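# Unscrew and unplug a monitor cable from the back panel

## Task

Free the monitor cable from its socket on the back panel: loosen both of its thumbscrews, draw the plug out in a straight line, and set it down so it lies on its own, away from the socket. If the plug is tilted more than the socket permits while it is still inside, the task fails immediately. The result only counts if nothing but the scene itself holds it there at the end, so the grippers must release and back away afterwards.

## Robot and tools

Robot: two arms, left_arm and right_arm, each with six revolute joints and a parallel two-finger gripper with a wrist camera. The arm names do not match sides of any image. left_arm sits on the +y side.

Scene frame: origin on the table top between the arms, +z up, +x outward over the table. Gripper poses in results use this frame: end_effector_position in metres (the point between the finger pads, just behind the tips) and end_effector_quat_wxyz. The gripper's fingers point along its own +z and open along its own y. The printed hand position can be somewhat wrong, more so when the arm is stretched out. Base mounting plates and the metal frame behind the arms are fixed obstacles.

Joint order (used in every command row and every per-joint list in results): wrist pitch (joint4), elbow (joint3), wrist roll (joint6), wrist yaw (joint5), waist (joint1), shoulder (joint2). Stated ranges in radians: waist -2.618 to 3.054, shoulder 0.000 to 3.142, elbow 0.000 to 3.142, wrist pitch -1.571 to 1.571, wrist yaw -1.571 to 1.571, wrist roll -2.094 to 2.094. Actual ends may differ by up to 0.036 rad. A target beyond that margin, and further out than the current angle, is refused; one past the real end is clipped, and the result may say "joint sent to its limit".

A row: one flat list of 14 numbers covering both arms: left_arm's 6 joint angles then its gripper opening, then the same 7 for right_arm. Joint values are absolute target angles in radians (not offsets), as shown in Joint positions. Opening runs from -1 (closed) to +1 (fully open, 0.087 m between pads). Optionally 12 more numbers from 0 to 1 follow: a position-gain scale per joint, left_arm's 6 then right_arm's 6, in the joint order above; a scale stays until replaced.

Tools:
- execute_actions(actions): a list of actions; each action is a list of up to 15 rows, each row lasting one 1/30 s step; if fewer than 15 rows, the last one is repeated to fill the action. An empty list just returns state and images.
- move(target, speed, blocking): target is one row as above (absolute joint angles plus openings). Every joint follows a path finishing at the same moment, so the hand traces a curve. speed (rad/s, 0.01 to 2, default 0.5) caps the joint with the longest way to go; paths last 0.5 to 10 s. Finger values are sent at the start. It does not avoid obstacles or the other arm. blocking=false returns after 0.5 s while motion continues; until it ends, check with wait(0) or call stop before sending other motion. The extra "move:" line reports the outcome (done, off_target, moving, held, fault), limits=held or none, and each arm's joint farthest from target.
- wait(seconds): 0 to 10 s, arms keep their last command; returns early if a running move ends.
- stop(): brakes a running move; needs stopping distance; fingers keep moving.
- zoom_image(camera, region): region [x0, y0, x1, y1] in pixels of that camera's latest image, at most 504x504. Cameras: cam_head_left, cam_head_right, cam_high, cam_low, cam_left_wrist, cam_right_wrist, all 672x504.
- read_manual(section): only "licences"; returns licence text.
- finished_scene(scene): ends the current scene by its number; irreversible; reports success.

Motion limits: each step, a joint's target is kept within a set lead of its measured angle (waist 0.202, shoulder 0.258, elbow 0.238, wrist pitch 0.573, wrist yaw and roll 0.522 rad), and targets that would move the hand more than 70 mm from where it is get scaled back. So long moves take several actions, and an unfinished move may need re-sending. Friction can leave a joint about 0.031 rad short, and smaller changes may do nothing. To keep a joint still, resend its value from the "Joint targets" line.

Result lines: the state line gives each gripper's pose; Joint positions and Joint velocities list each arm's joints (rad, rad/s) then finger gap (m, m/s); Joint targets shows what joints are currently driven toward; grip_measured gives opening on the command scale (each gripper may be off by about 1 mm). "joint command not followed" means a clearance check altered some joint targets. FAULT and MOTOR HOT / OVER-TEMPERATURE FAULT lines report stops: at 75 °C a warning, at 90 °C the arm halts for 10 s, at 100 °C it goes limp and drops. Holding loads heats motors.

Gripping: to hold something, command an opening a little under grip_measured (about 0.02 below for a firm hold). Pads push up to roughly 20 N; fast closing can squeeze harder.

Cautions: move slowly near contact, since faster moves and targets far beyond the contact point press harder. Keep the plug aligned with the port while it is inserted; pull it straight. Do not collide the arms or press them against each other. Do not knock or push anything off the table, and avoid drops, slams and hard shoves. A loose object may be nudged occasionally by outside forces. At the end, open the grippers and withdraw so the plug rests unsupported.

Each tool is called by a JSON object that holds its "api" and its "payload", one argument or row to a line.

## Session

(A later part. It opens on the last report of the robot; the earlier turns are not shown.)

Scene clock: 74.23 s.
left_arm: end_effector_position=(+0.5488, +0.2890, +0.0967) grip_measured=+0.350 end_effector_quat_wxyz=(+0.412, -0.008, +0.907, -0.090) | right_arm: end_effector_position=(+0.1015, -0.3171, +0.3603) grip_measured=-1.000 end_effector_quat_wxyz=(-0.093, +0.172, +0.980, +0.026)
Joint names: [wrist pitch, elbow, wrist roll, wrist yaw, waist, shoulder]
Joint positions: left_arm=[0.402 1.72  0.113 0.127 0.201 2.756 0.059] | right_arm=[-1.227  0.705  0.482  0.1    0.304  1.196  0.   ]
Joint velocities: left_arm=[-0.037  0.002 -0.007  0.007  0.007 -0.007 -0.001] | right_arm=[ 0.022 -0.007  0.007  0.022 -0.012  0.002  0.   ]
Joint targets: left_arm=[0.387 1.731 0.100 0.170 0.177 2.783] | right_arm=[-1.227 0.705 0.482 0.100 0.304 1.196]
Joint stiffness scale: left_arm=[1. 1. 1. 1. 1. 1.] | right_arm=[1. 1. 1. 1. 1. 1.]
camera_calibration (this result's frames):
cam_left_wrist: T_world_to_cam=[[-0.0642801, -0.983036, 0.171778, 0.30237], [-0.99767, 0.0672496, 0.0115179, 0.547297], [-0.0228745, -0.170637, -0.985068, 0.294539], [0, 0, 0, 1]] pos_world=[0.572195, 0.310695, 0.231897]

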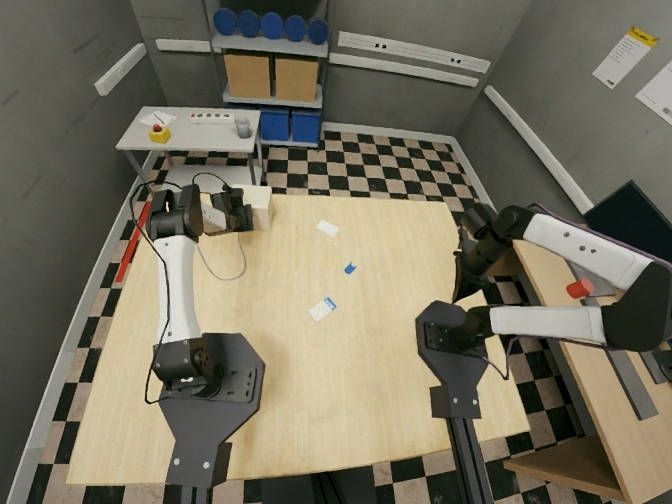

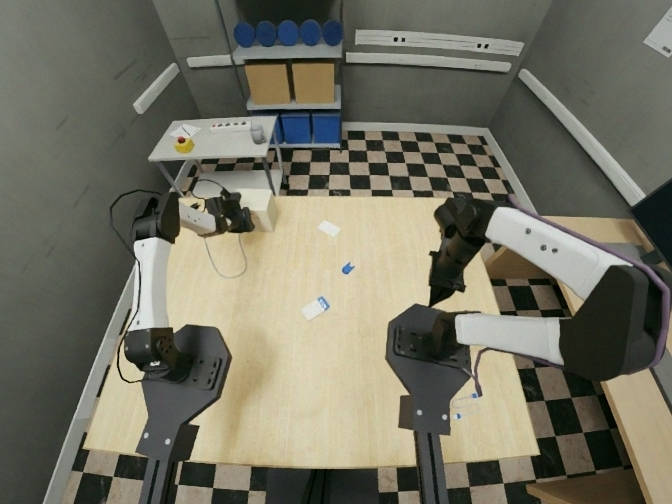

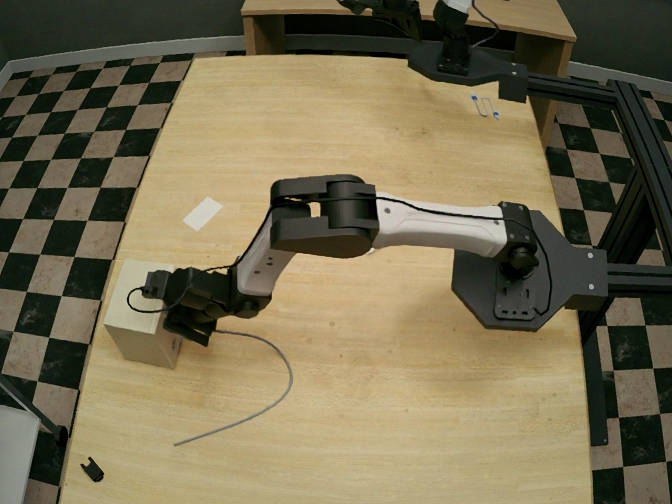

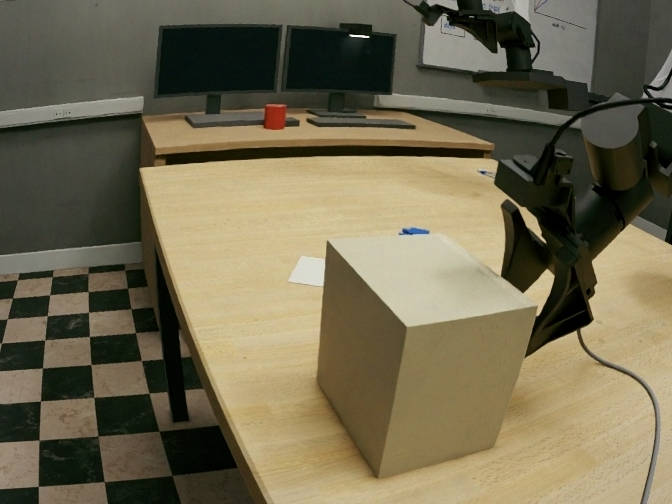

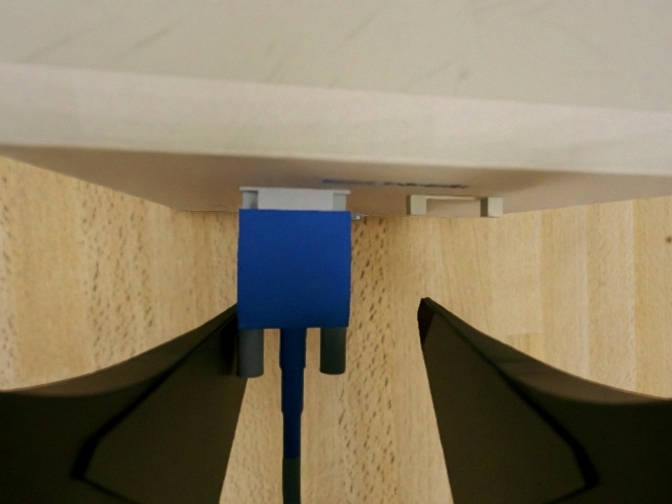

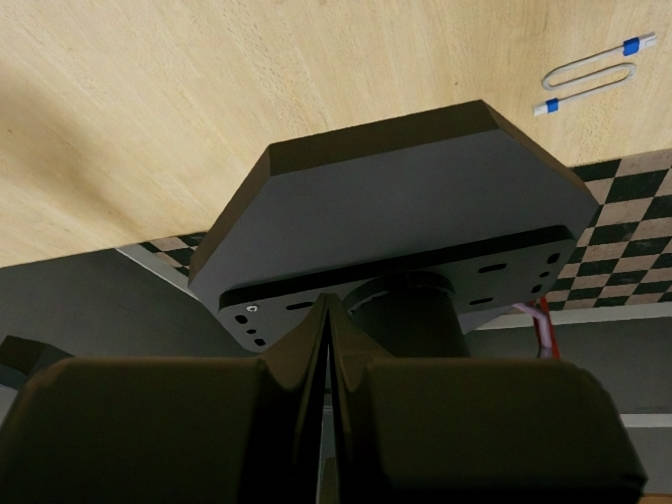

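{"api": "move", "payload": {
  "target": [0.496,1.613,0.437,-0.336,0.075,2.705,0.5,-1.227,0.705,0.482,0.1,0.304,1.196,-1],
  "speed": 0.4
}}

{"api": "move", "payload": {
  "target": [0.49,1.632,0.431,-0.324,0.082,2.712,-0.2,-1.227,0.705,0.482,0.1,0.304,1.196,-1]
}}

{"api": "move", "payload": {
  "target": [0.49,1.632,0.431,-0.324,0.082,2.712,-0.36,-1.227,0.705,0.482,0.1,0.304,1.196,-1]
}}

{"api": "move", "payload": {
  "target": [0.378,1.655,0.256,-0.086,0.158,2.672,-0.36,-1.227,0.705,0.482,0.1,0.304,1.196,-1],
  "speed": 0.2
}}

Scene clock: 77.30 s.
left_arm: end_effector_position=(+0.5384, +0.3083, +0.1150) grip_measured=+0.500 end_effector_quat_wxyz=(+0.392, +0.092, +0.903, +0.149) | right_arm: end_effector_position=(+0.1015, -0.3171, +0.3603) grip_measured=-1.000 end_effector_quat_wxyz=(-0.093, +0.172, +0.980, +0.026)
Joint names: [wrist pitch, elbow, wrist roll, wrist yaw, waist, shoulder]
Joint positions: left_arm=[ 0.49   1.633  0.43  -0.324  0.08   2.714  0.066] | right_arm=[-1.227  0.705  0.482  0.1    0.304  1.196  0.   ]
Joint velocities: left_arm=[-0.007  0.002 -0.022 -0.007 -0.002 -0.007  0.   ] | right_arm=[-0.037  0.007 -0.022  0.007 -0.007  0.017  0.   ]
Joint targets: left_arm=[0.496 1.613 0.437 -0.336 0.075 2.705] | right_arm=[-1.227 0.705 0.482 0.100 0.304 1.196]
Joint stiffness scale: left_arm=[1. 1. 1. 1. 1. 1.] | right_arm=[1. 1. 1. 1. 1. 1.]
move: done; limits=none; left_arm: farthest joint: the elbow, 0.020 radians from its target (0.107 radians at the start); right_arm: farthest joint: the waist, 0.000 radians from its target (0.000 radians at the start)
camera_calibration (this result's frames):
cam_left_wrist: T_world_to_cam=[[-0.0542881, -0.939147, -0.339199, 0.357391], [-0.997644, 0.0367489, 0.0579238, 0.539535], [-0.0419338, 0.341544, -0.93893, 0.162676], [0, 0, 0, 1]] pos_world=[0.564488, 0.260255, 0.242716]

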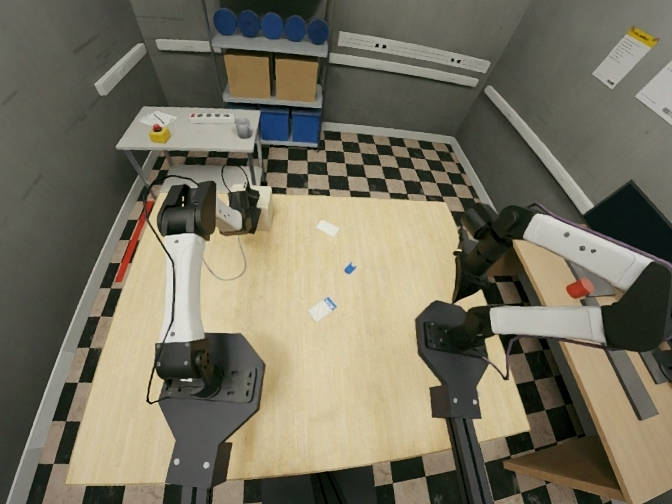

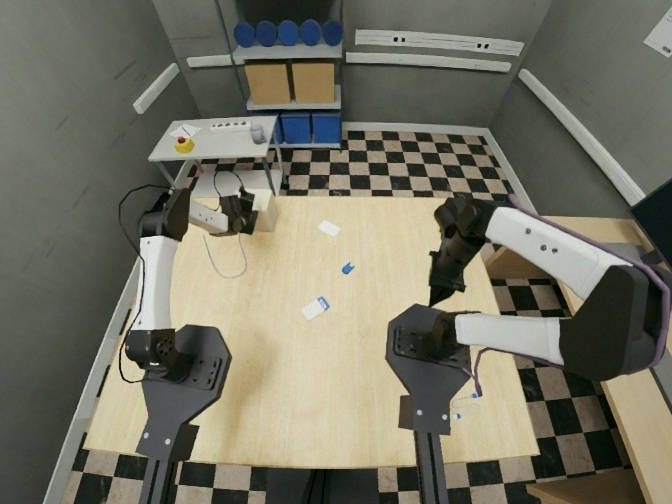

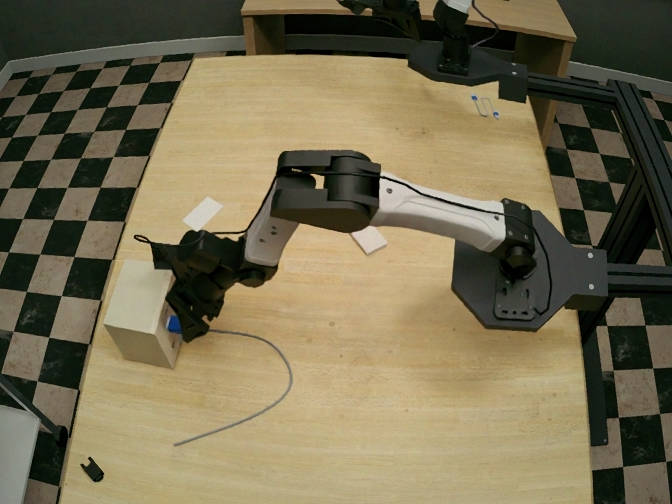

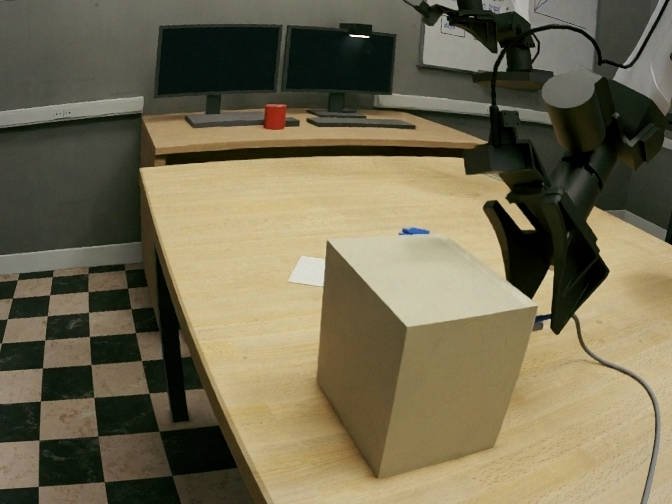

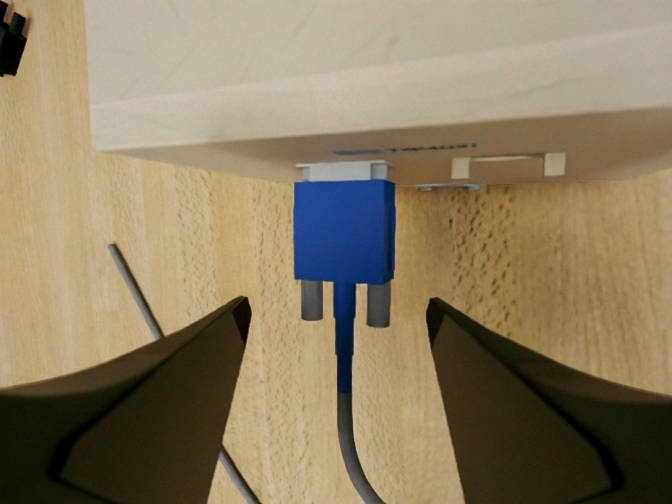

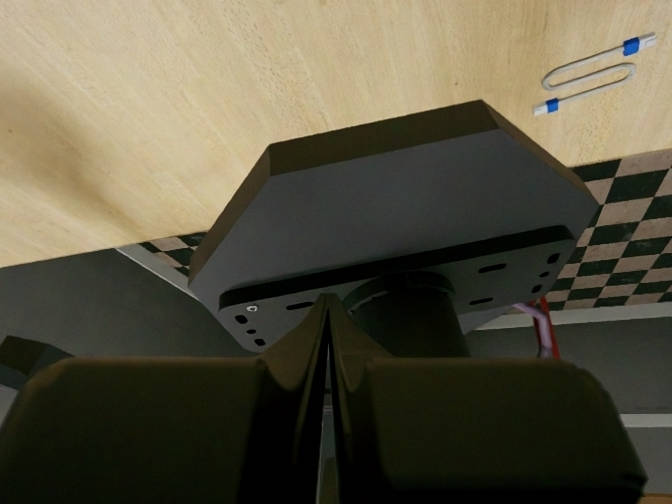

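Scene clock: 78.00 s.
left_arm: end_effector_position=(+0.5384, +0.3083, +0.1150) grip_measured=-0.200 end_effector_quat_wxyz=(+0.392, +0.092, +0.903, +0.149) | right_arm: end_effector_position=(+0.1015, -0.3171, +0.3603) grip_measured=-1.000 end_effector_quat_wxyz=(-0.093, +0.172, +0.980, +0.026)
Joint names: [wrist pitch, elbow, wrist roll, wrist yaw, waist, shoulder]
Joint positions: left_arm=[ 0.49   1.633  0.43  -0.324  0.08   2.714  0.035] | right_arm=[-1.227  0.705  0.482  0.1    0.304  1.196  0.   ]
Joint velocities: left_arm=[-0.007  0.002  0.022 -0.007 -0.017 -0.002  0.001] | right_arm=[ 0.066 -0.002  0.022 -0.022 -0.002 -0.007  0.   ]
Joint targets: left_arm=[0.490 1.632 0.431 -0.324 0.082 2.712] | right_arm=[-1.227 0.705 0.482 0.100 0.304 1.196]
Joint stiffness scale: left_arm=[1. 1. 1. 1. 1. 1.] | right_arm=[1. 1. 1. 1. 1. 1.]
move: done; limits=none; left_arm: farthest joint: the waist, 0.002 radians from its target (0.002 radians at the start); right_arm: farthest joint: the waist, 0.000 radians from its target (0.000 radians at the start)
camera_calibration (this result's frames):
cam_left_wrist: T_world_to_cam=[[-0.0542881, -0.939147, -0.339199, 0.357391], [-0.997644, 0.0367489, 0.0579238, 0.539535], [-0.0419338, 0.341544, -0.93893, 0.162676], [0, 0, 0, 1]] pos_world=[0.564488, 0.260255, 0.242716]

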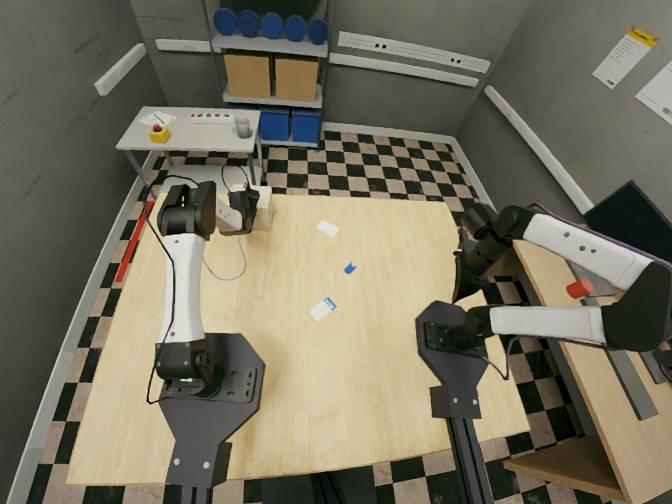

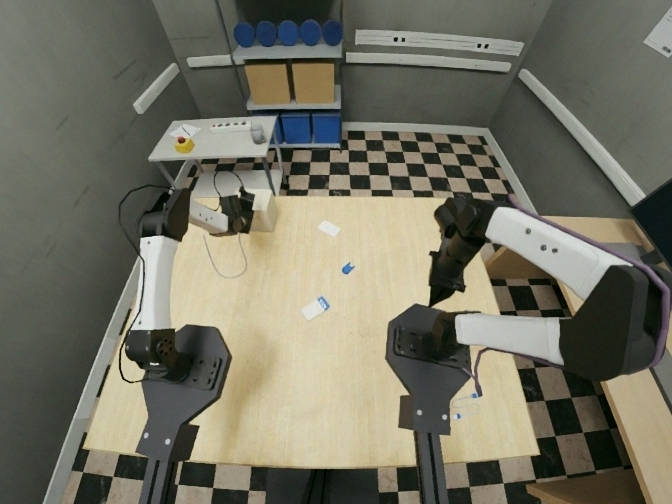

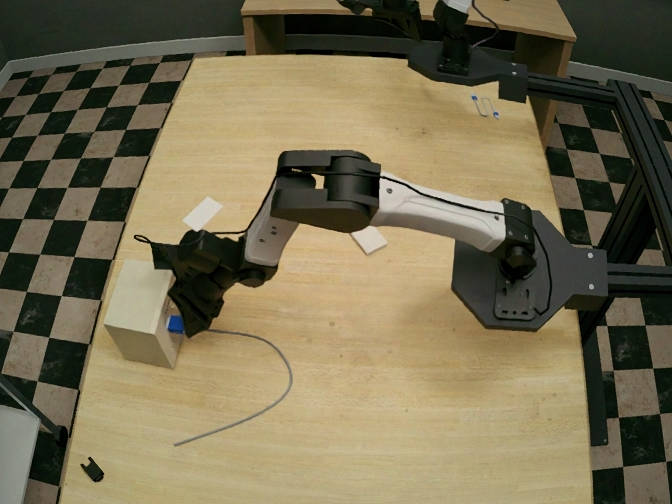

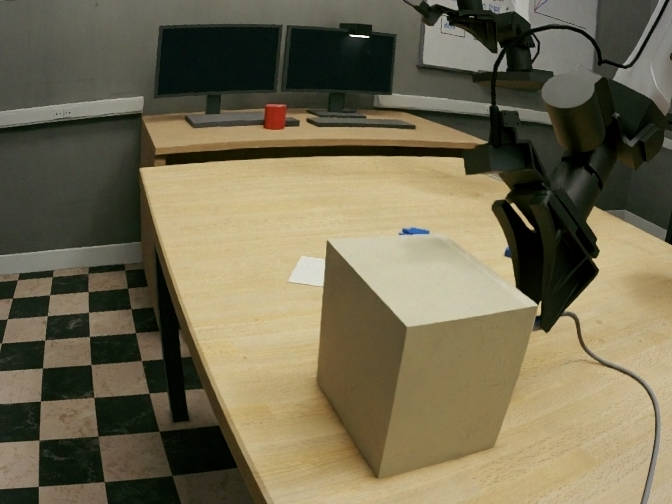

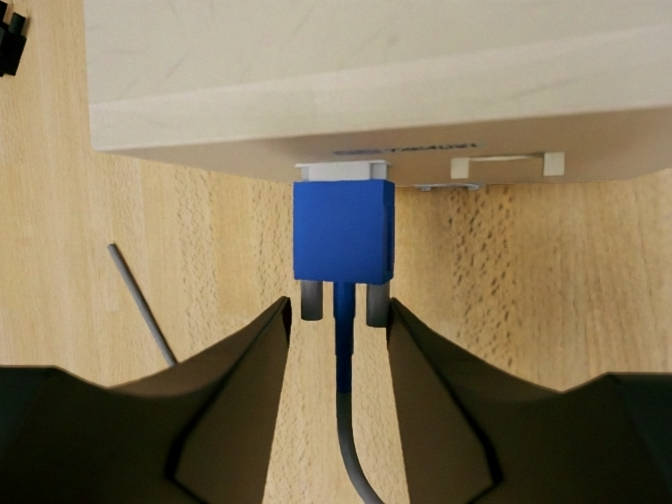

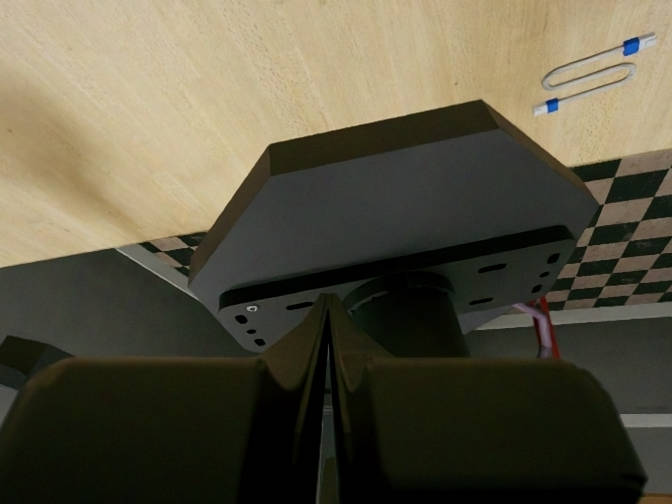

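Scene clock: 78.70 s.
left_arm: end_effector_position=(+0.5386, +0.3063, +0.1147) grip_measured=-0.337 end_effector_quat_wxyz=(+0.393, +0.094, +0.903, +0.145) | right_arm: end_effector_position=(+0.1015, -0.3171, +0.3603) grip_measured=-1.000 end_effector_quat_wxyz=(-0.093, +0.172, +0.980, +0.026)
Joint names: [wrist pitch, elbow, wrist roll, wrist yaw, waist, shoulder]
Joint positions: left_arm=[ 0.489  1.633  0.429 -0.317  0.079  2.714  0.029] | right_arm=[-1.227  0.705  0.482  0.1    0.304  1.196  0.   ]
Joint velocities: left_arm=[-0.007 -0.017 -0.037 -0.037 -0.002 -0.012  0.001] | right_arm=[-0.051 -0.007 -0.037 -0.022  0.017 -0.002  0.   ]
Joint targets: left_arm=[0.490 1.632 0.431 -0.324 0.082 2.712] | right_arm=[-1.227 0.705 0.482 0.100 0.304 1.196]
Joint stiffness scale: left_arm=[1. 1. 1. 1. 1. 1.] | right_arm=[1. 1. 1. 1. 1. 1.]
move: done; limits=none; left_arm: farthest joint: the wrist yaw, 0.007 radians from its target (0.000 radians at the start); right_arm: farthest joint: the waist, 0.000 radians from its target (0.000 radians at the start)
camera_calibration (this result's frames):
cam_left_wrist: T_world_to_cam=[[-0.0603813, -0.94055, -0.334245, 0.358619], [-0.997376, 0.0434538, 0.0578989, 0.537614], [-0.0399325, 0.336864, -0.940706, 0.163685], [0, 0, 0, 1]] pos_world=[0.564393, 0.258798, 0.242719]

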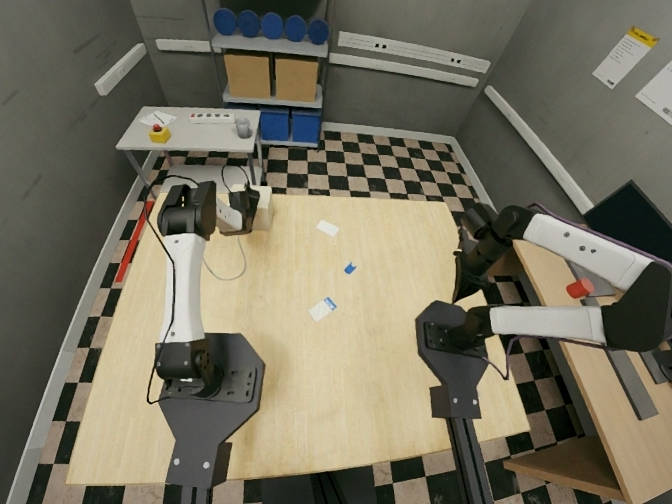

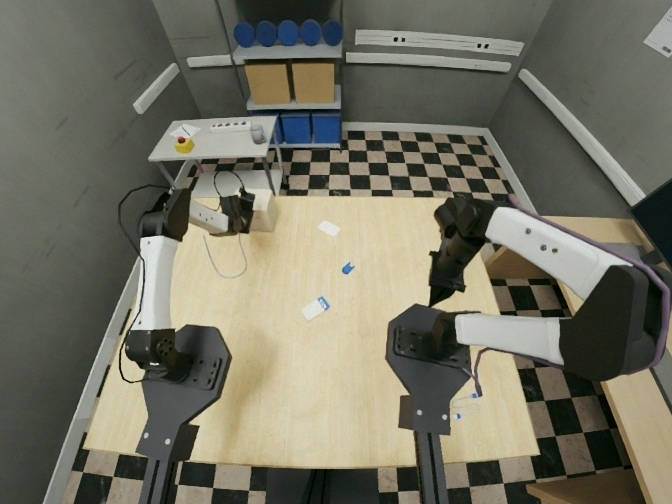

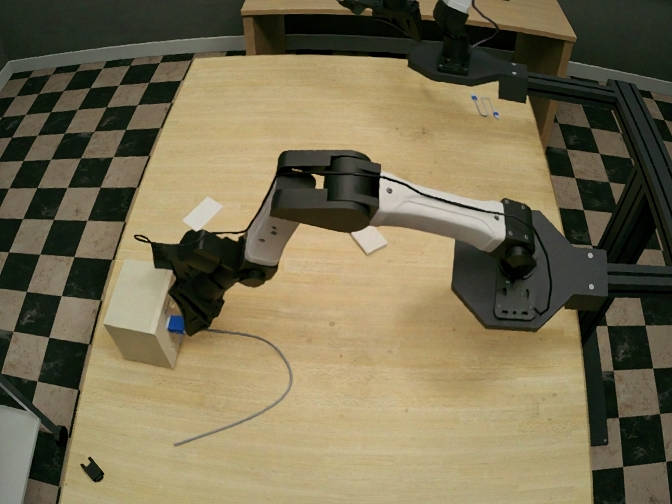

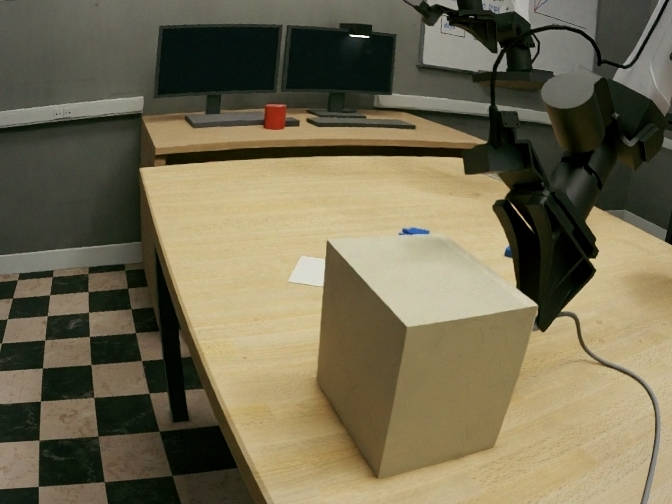

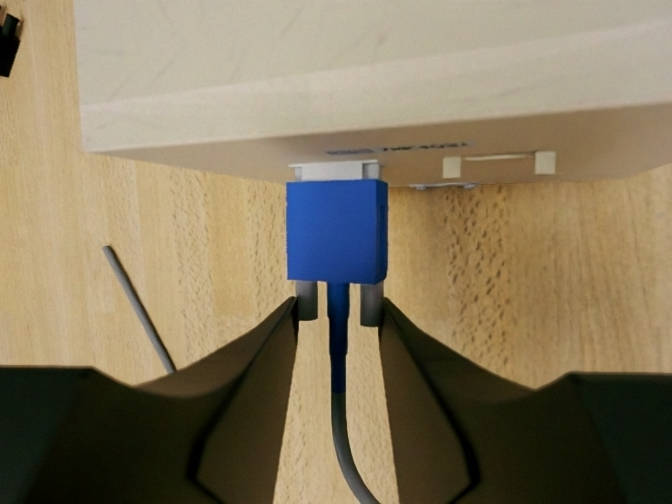

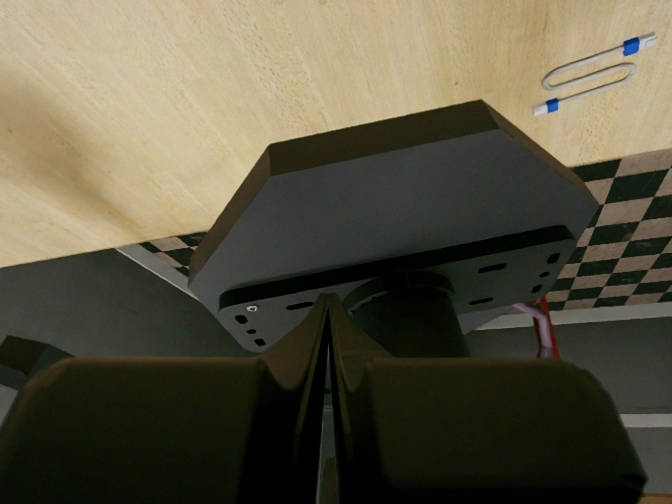

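Scene clock: 80.30 s.
left_arm: end_effector_position=(+0.5384, +0.3070, +0.1112) grip_measured=-0.305 end_effector_quat_wxyz=(+0.395, +0.047, +0.917, +0.037) | right_arm: end_effector_position=(+0.1015, -0.3171, +0.3603) grip_measured=-1.000 end_effector_quat_wxyz=(-0.093, +0.172, +0.980, +0.026)
Joint names: [wrist pitch, elbow, wrist roll, wrist yaw, waist, shoulder]
Joint positions: left_arm=[ 0.402  1.641  0.284 -0.109  0.148  2.684  0.03 ] | right_arm=[-1.227  0.705  0.482  0.1    0.304  1.196  0.   ]
Joint velocities: left_arm=[-0.037  0.002  0.007 -0.022 -0.007  0.002  0.001] | right_arm=[-0.007 -0.007  0.081 -0.022 -0.002 -0.012  0.   ]
Joint targets: left_arm=[0.378 1.655 0.256 -0.086 0.158 2.672] | right_arm=[-1.227 0.705 0.482 0.100 0.304 1.196]
Joint stiffness scale: left_arm=[1. 1. 1. 1. 1. 1.] | right_arm=[1. 1. 1. 1. 1. 1.]
move: off_target (left_arm); limits=none; left_arm: farthest joint: the wrist roll, 0.028 radians from its target (0.173 radians at the start); right_arm: farthest joint: the waist, 0.000 radians from its target (0.000 radians at the start)
camera_calibration (this result's frames):
cam_left_wrist: T_world_to_cam=[[-0.0606998, -0.99284, -0.10288, 0.348512], [-0.996739, 0.0548, 0.0592358, 0.533642], [-0.0531738, 0.106141, -0.992928, 0.243929], [0, 0, 0, 1]] pos_world=[0.566027, 0.290882, 0.246449]

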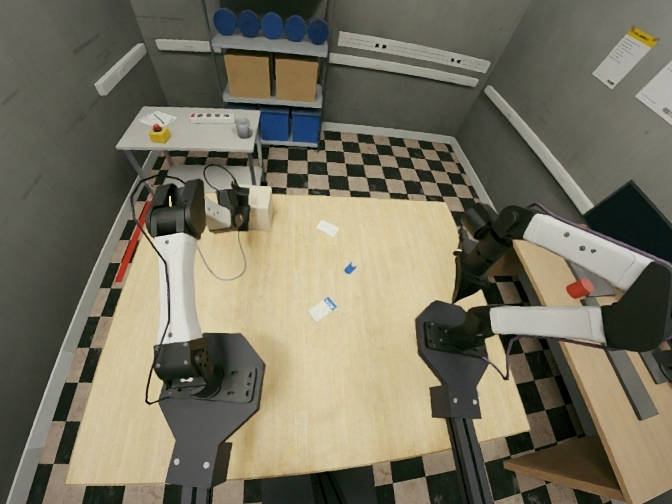

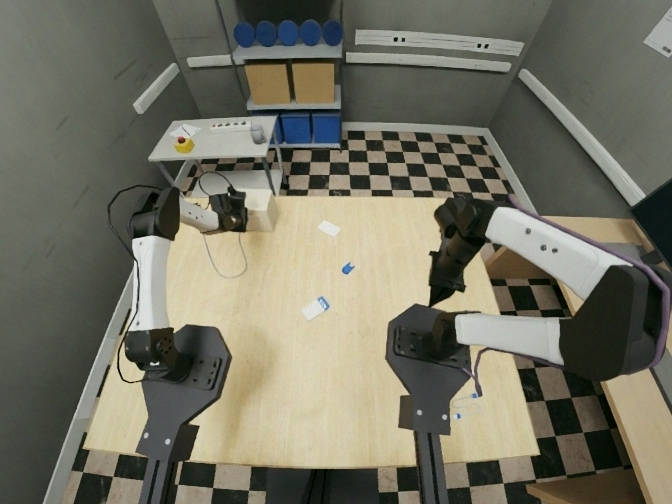

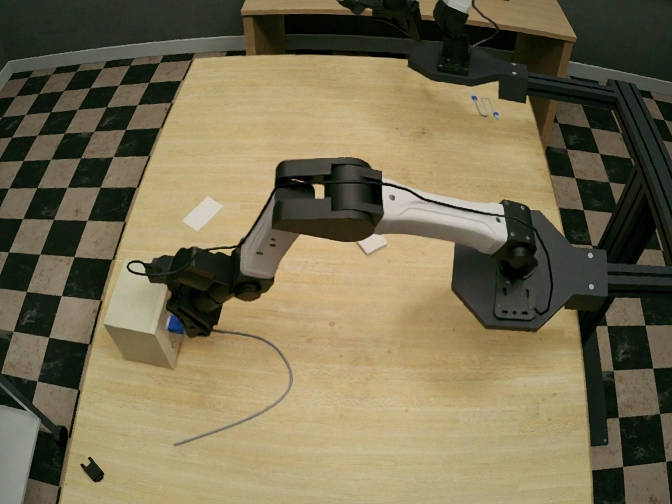

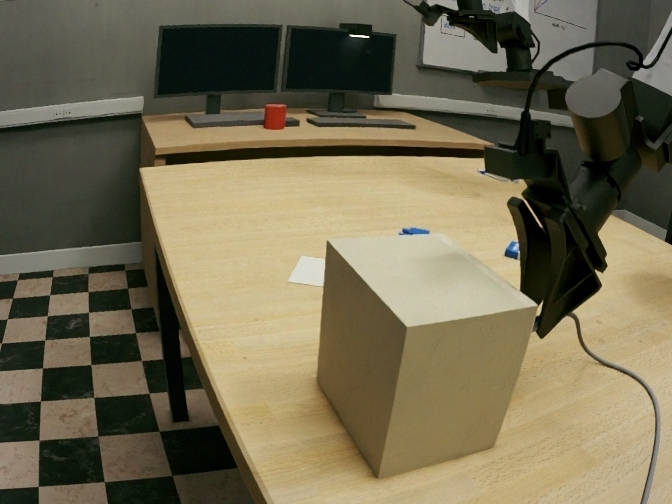

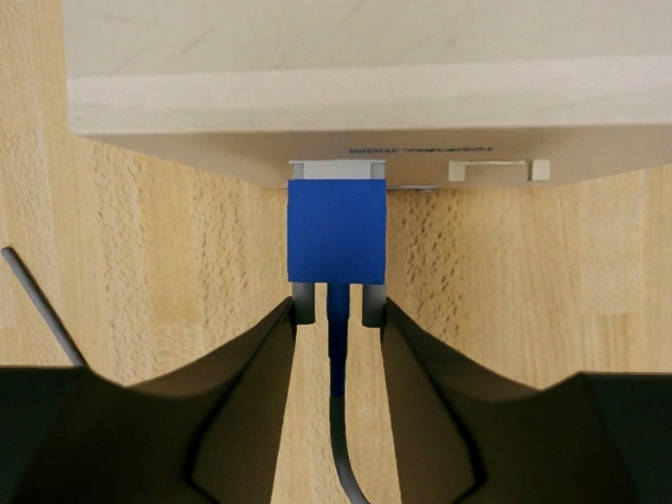

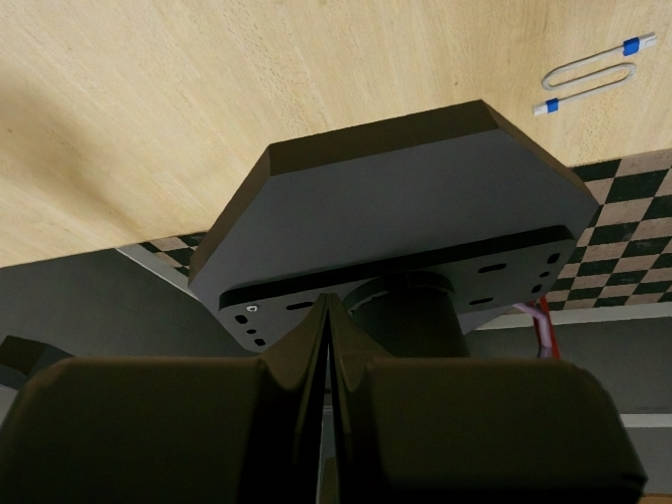

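{"api": "move", "payload": {
  "target": [0.31,1.695,0.115,0.14,0.23,2.705,-0.36,-1.227,0.705,0.482,0.1,0.304,1.196,-1],
  "speed": 0.2
}}

{"api": "move", "payload": {
  "target": [0.24,1.82,-0.10,0.497,0.335,2.79,-0.43,-1.227,0.705,0.482,0.1,0.304,1.196,-1],
  "speed": 0.2
}}

Scene clock: 83.87 s.
left_arm: end_effector_position=(+0.5385, +0.3060, +0.1076) grip_measured=-0.299 end_effector_quat_wxyz=(+0.392, -0.005, +0.916, -0.079) | right_arm: end_effector_position=(+0.1015, -0.3171, +0.3603) grip_measured=-1.000 end_effector_quat_wxyz=(-0.093, +0.172, +0.980, +0.026)
Joint names: [wrist pitch, elbow, wrist roll, wrist yaw, waist, shoulder]
Joint positions: left_arm=[0.334 1.681 0.142 0.12  0.223 2.691 0.031] | right_arm=[-1.227  0.705  0.482  0.1    0.304  1.196  0.   ]
Joint velocities: left_arm=[-0.051  0.002  0.007 -0.022  0.002 -0.002 -0.   ] | right_arm=[-0.051  0.007  0.007  0.022  0.007  0.002  0.   ]
Joint targets: left_arm=[0.310 1.695 0.115 0.140 0.230 2.705] | right_arm=[-1.227 0.705 0.482 0.100 0.304 1.196]
Joint stiffness scale: left_arm=[1. 1. 1. 1. 1. 1.] | right_arm=[1. 1. 1. 1. 1. 1.]
move: off_target (left_arm); limits=none; left_arm: farthest joint: the wrist roll, 0.027 radians from its target (0.168 radians at the start); right_arm: farthest joint: the waist, 0.000 radians from its target (0.000 radians at the start)
camera_calibration (this result's frames):
cam_left_wrist: T_world_to_cam=[[-0.0574415, -0.986866, 0.150982, 0.316258], [-0.996223, 0.0665241, 0.055807, 0.530467], [-0.065118, -0.147207, -0.98696, 0.323746], [0, 0, 0, 1]] pos_world=[0.567712, 0.324473, 0.242171]

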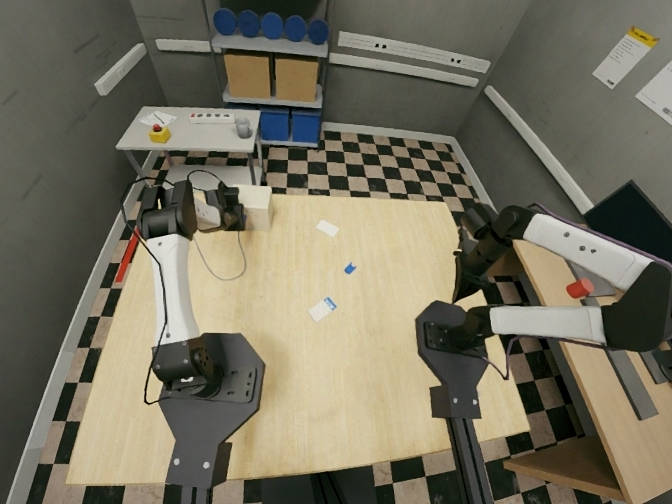

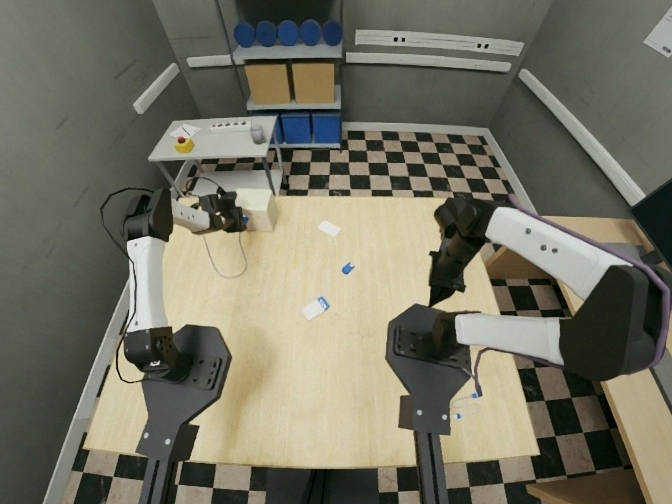

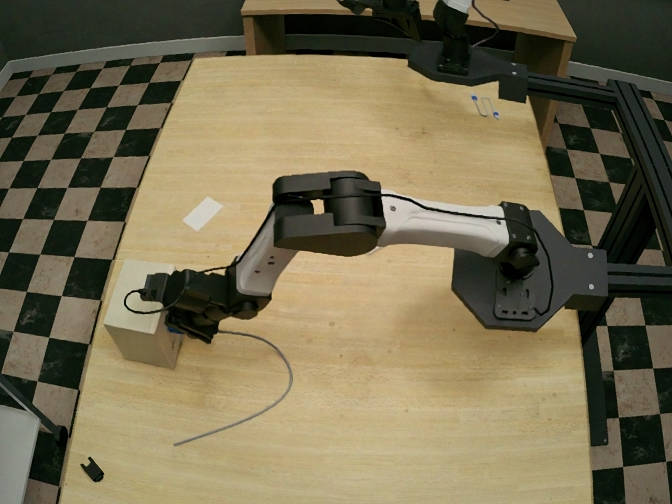

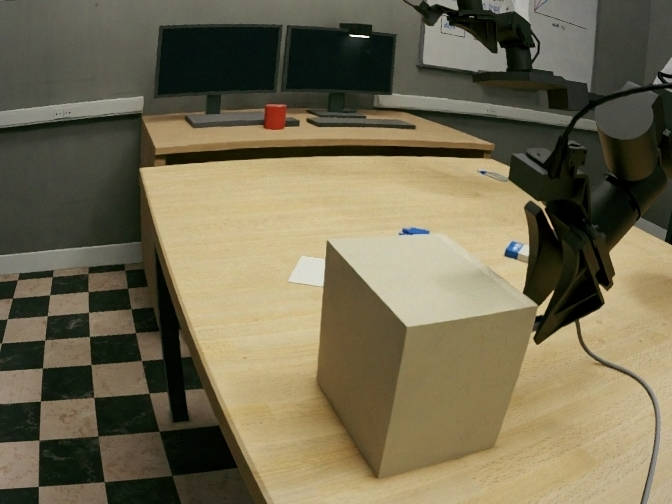

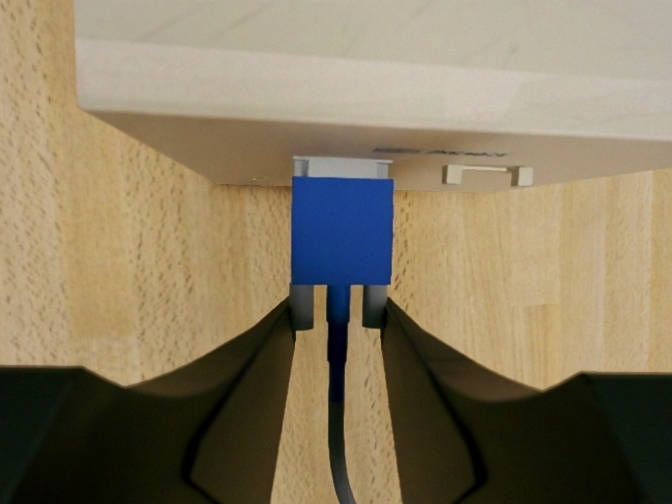

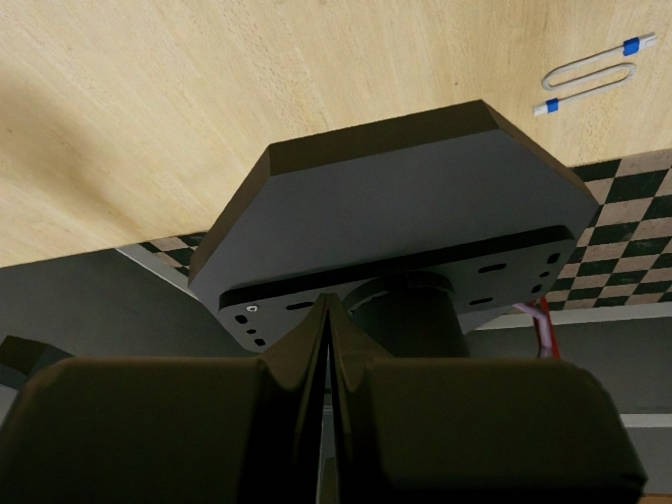

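Scene clock: 86.20 s.
left_arm: end_effector_position=(+0.5373, +0.3000, +0.1030) grip_measured=-0.401 end_effector_quat_wxyz=(+0.369, -0.094, +0.887, -0.263) | right_arm: end_effector_position=(+0.1015, -0.3171, +0.3603) grip_measured=-1.000 end_effector_quat_wxyz=(-0.093, +0.172, +0.980, +0.026)
Joint names: [wrist pitch, elbow, wrist roll, wrist yaw, waist, shoulder]
Joint positions: left_arm=[ 0.259  1.805 -0.099  0.474  0.328  2.776  0.026] | right_arm=[-1.227  0.705  0.482  0.1    0.304  1.196  0.   ]
Joint velocities: left_arm=[-0.022 -0.022  0.037 -0.066  0.002  0.007 -0.   ] | right_arm=[-0.051  0.002 -0.007  0.022 -0.002  0.002  0.   ]
Joint targets: left_arm=[0.240 1.820 -0.100 0.497 0.335 2.790] | right_arm=[-1.227 0.705 0.482 0.100 0.304 1.196]
Joint stiffness scale: left_arm=[1. 1. 1. 1. 1. 1.] | right_arm=[1. 1. 1. 1. 1. 1.]
move: off_target (left_arm); limits=none; left_arm: farthest joint: the wrist yaw, 0.023 radians from its target (0.377 radians at the start); right_arm: farthest joint: the waist, 0.000 radians from its target (0.000 radians at the start)
camera_calibration (this result's frames):
cam_left_wrist: T_world_to_cam=[[-0.031449, -0.842058, 0.538469, 0.213698], [-0.995438, 0.0749406, 0.0590541, 0.526674], [-0.0900802, -0.534155, -0.840573, 0.432617], [0, 0, 0, 1]] pos_world=[0.569962, 0.371561, 0.217474]

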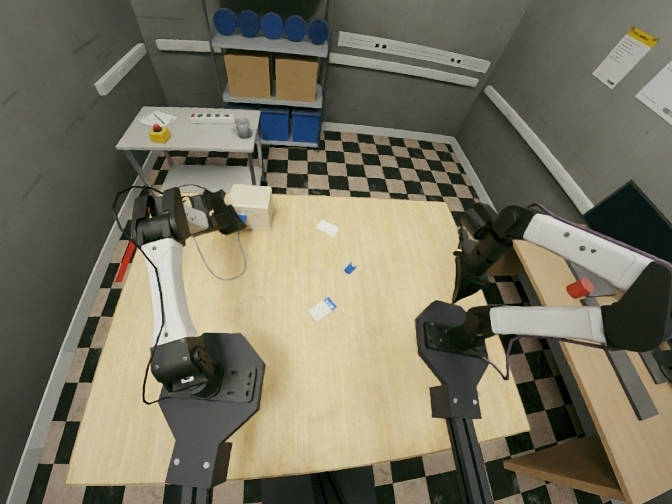

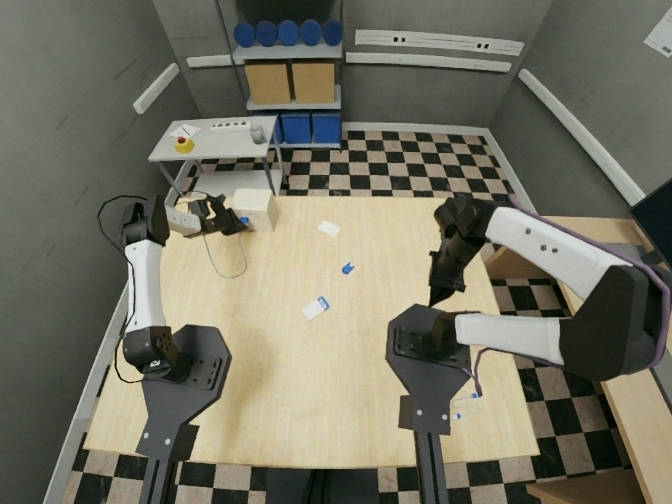

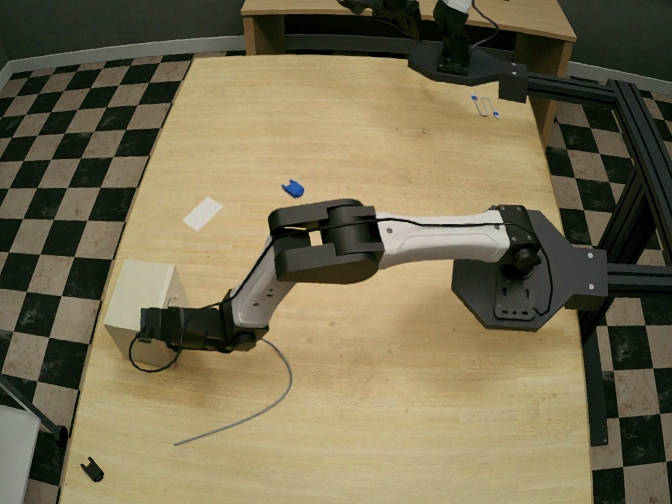

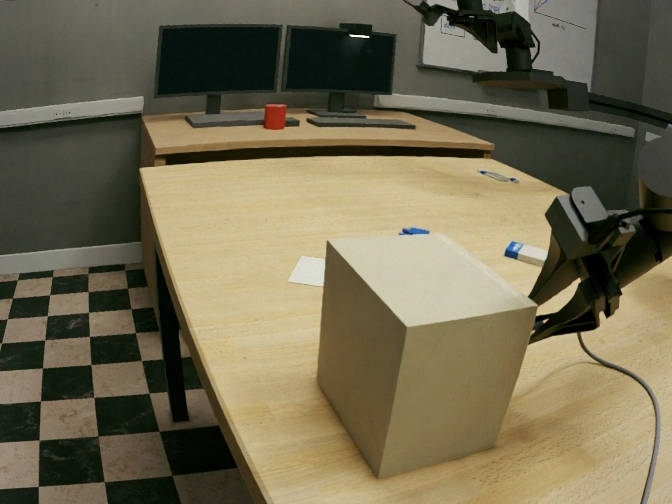

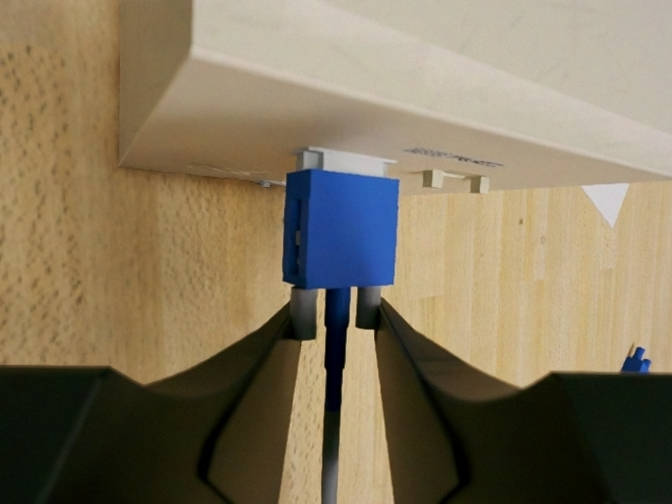

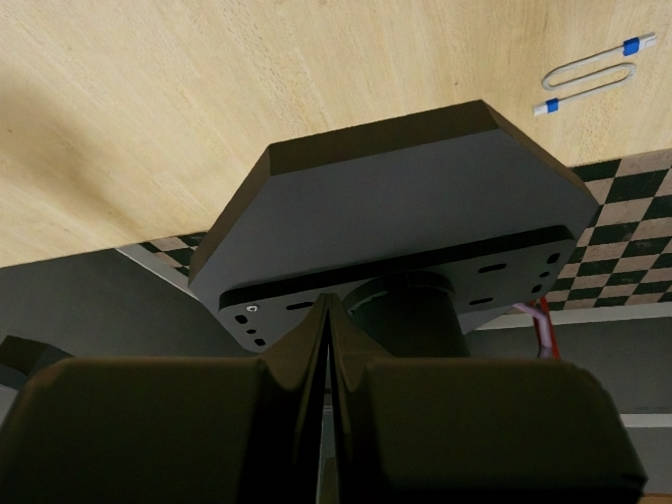

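{"api": "zoom_image", "payload": {
  "camera": "cam_left_wrist",
  "region": [260,140,420,360]
}}

Region (260, 140, 420, 360) of cam_left_wrist's 672x504 image, scaled by 2.291, with more detail than that image has; it fills the left 367 columns of this view, and the rest is white.

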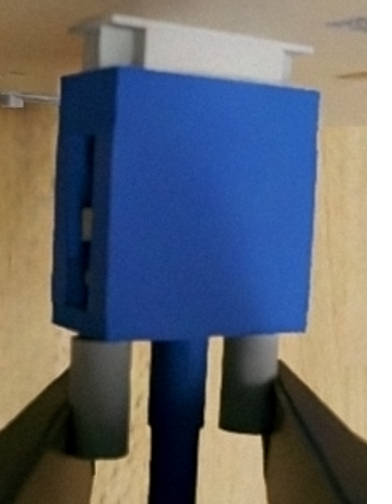

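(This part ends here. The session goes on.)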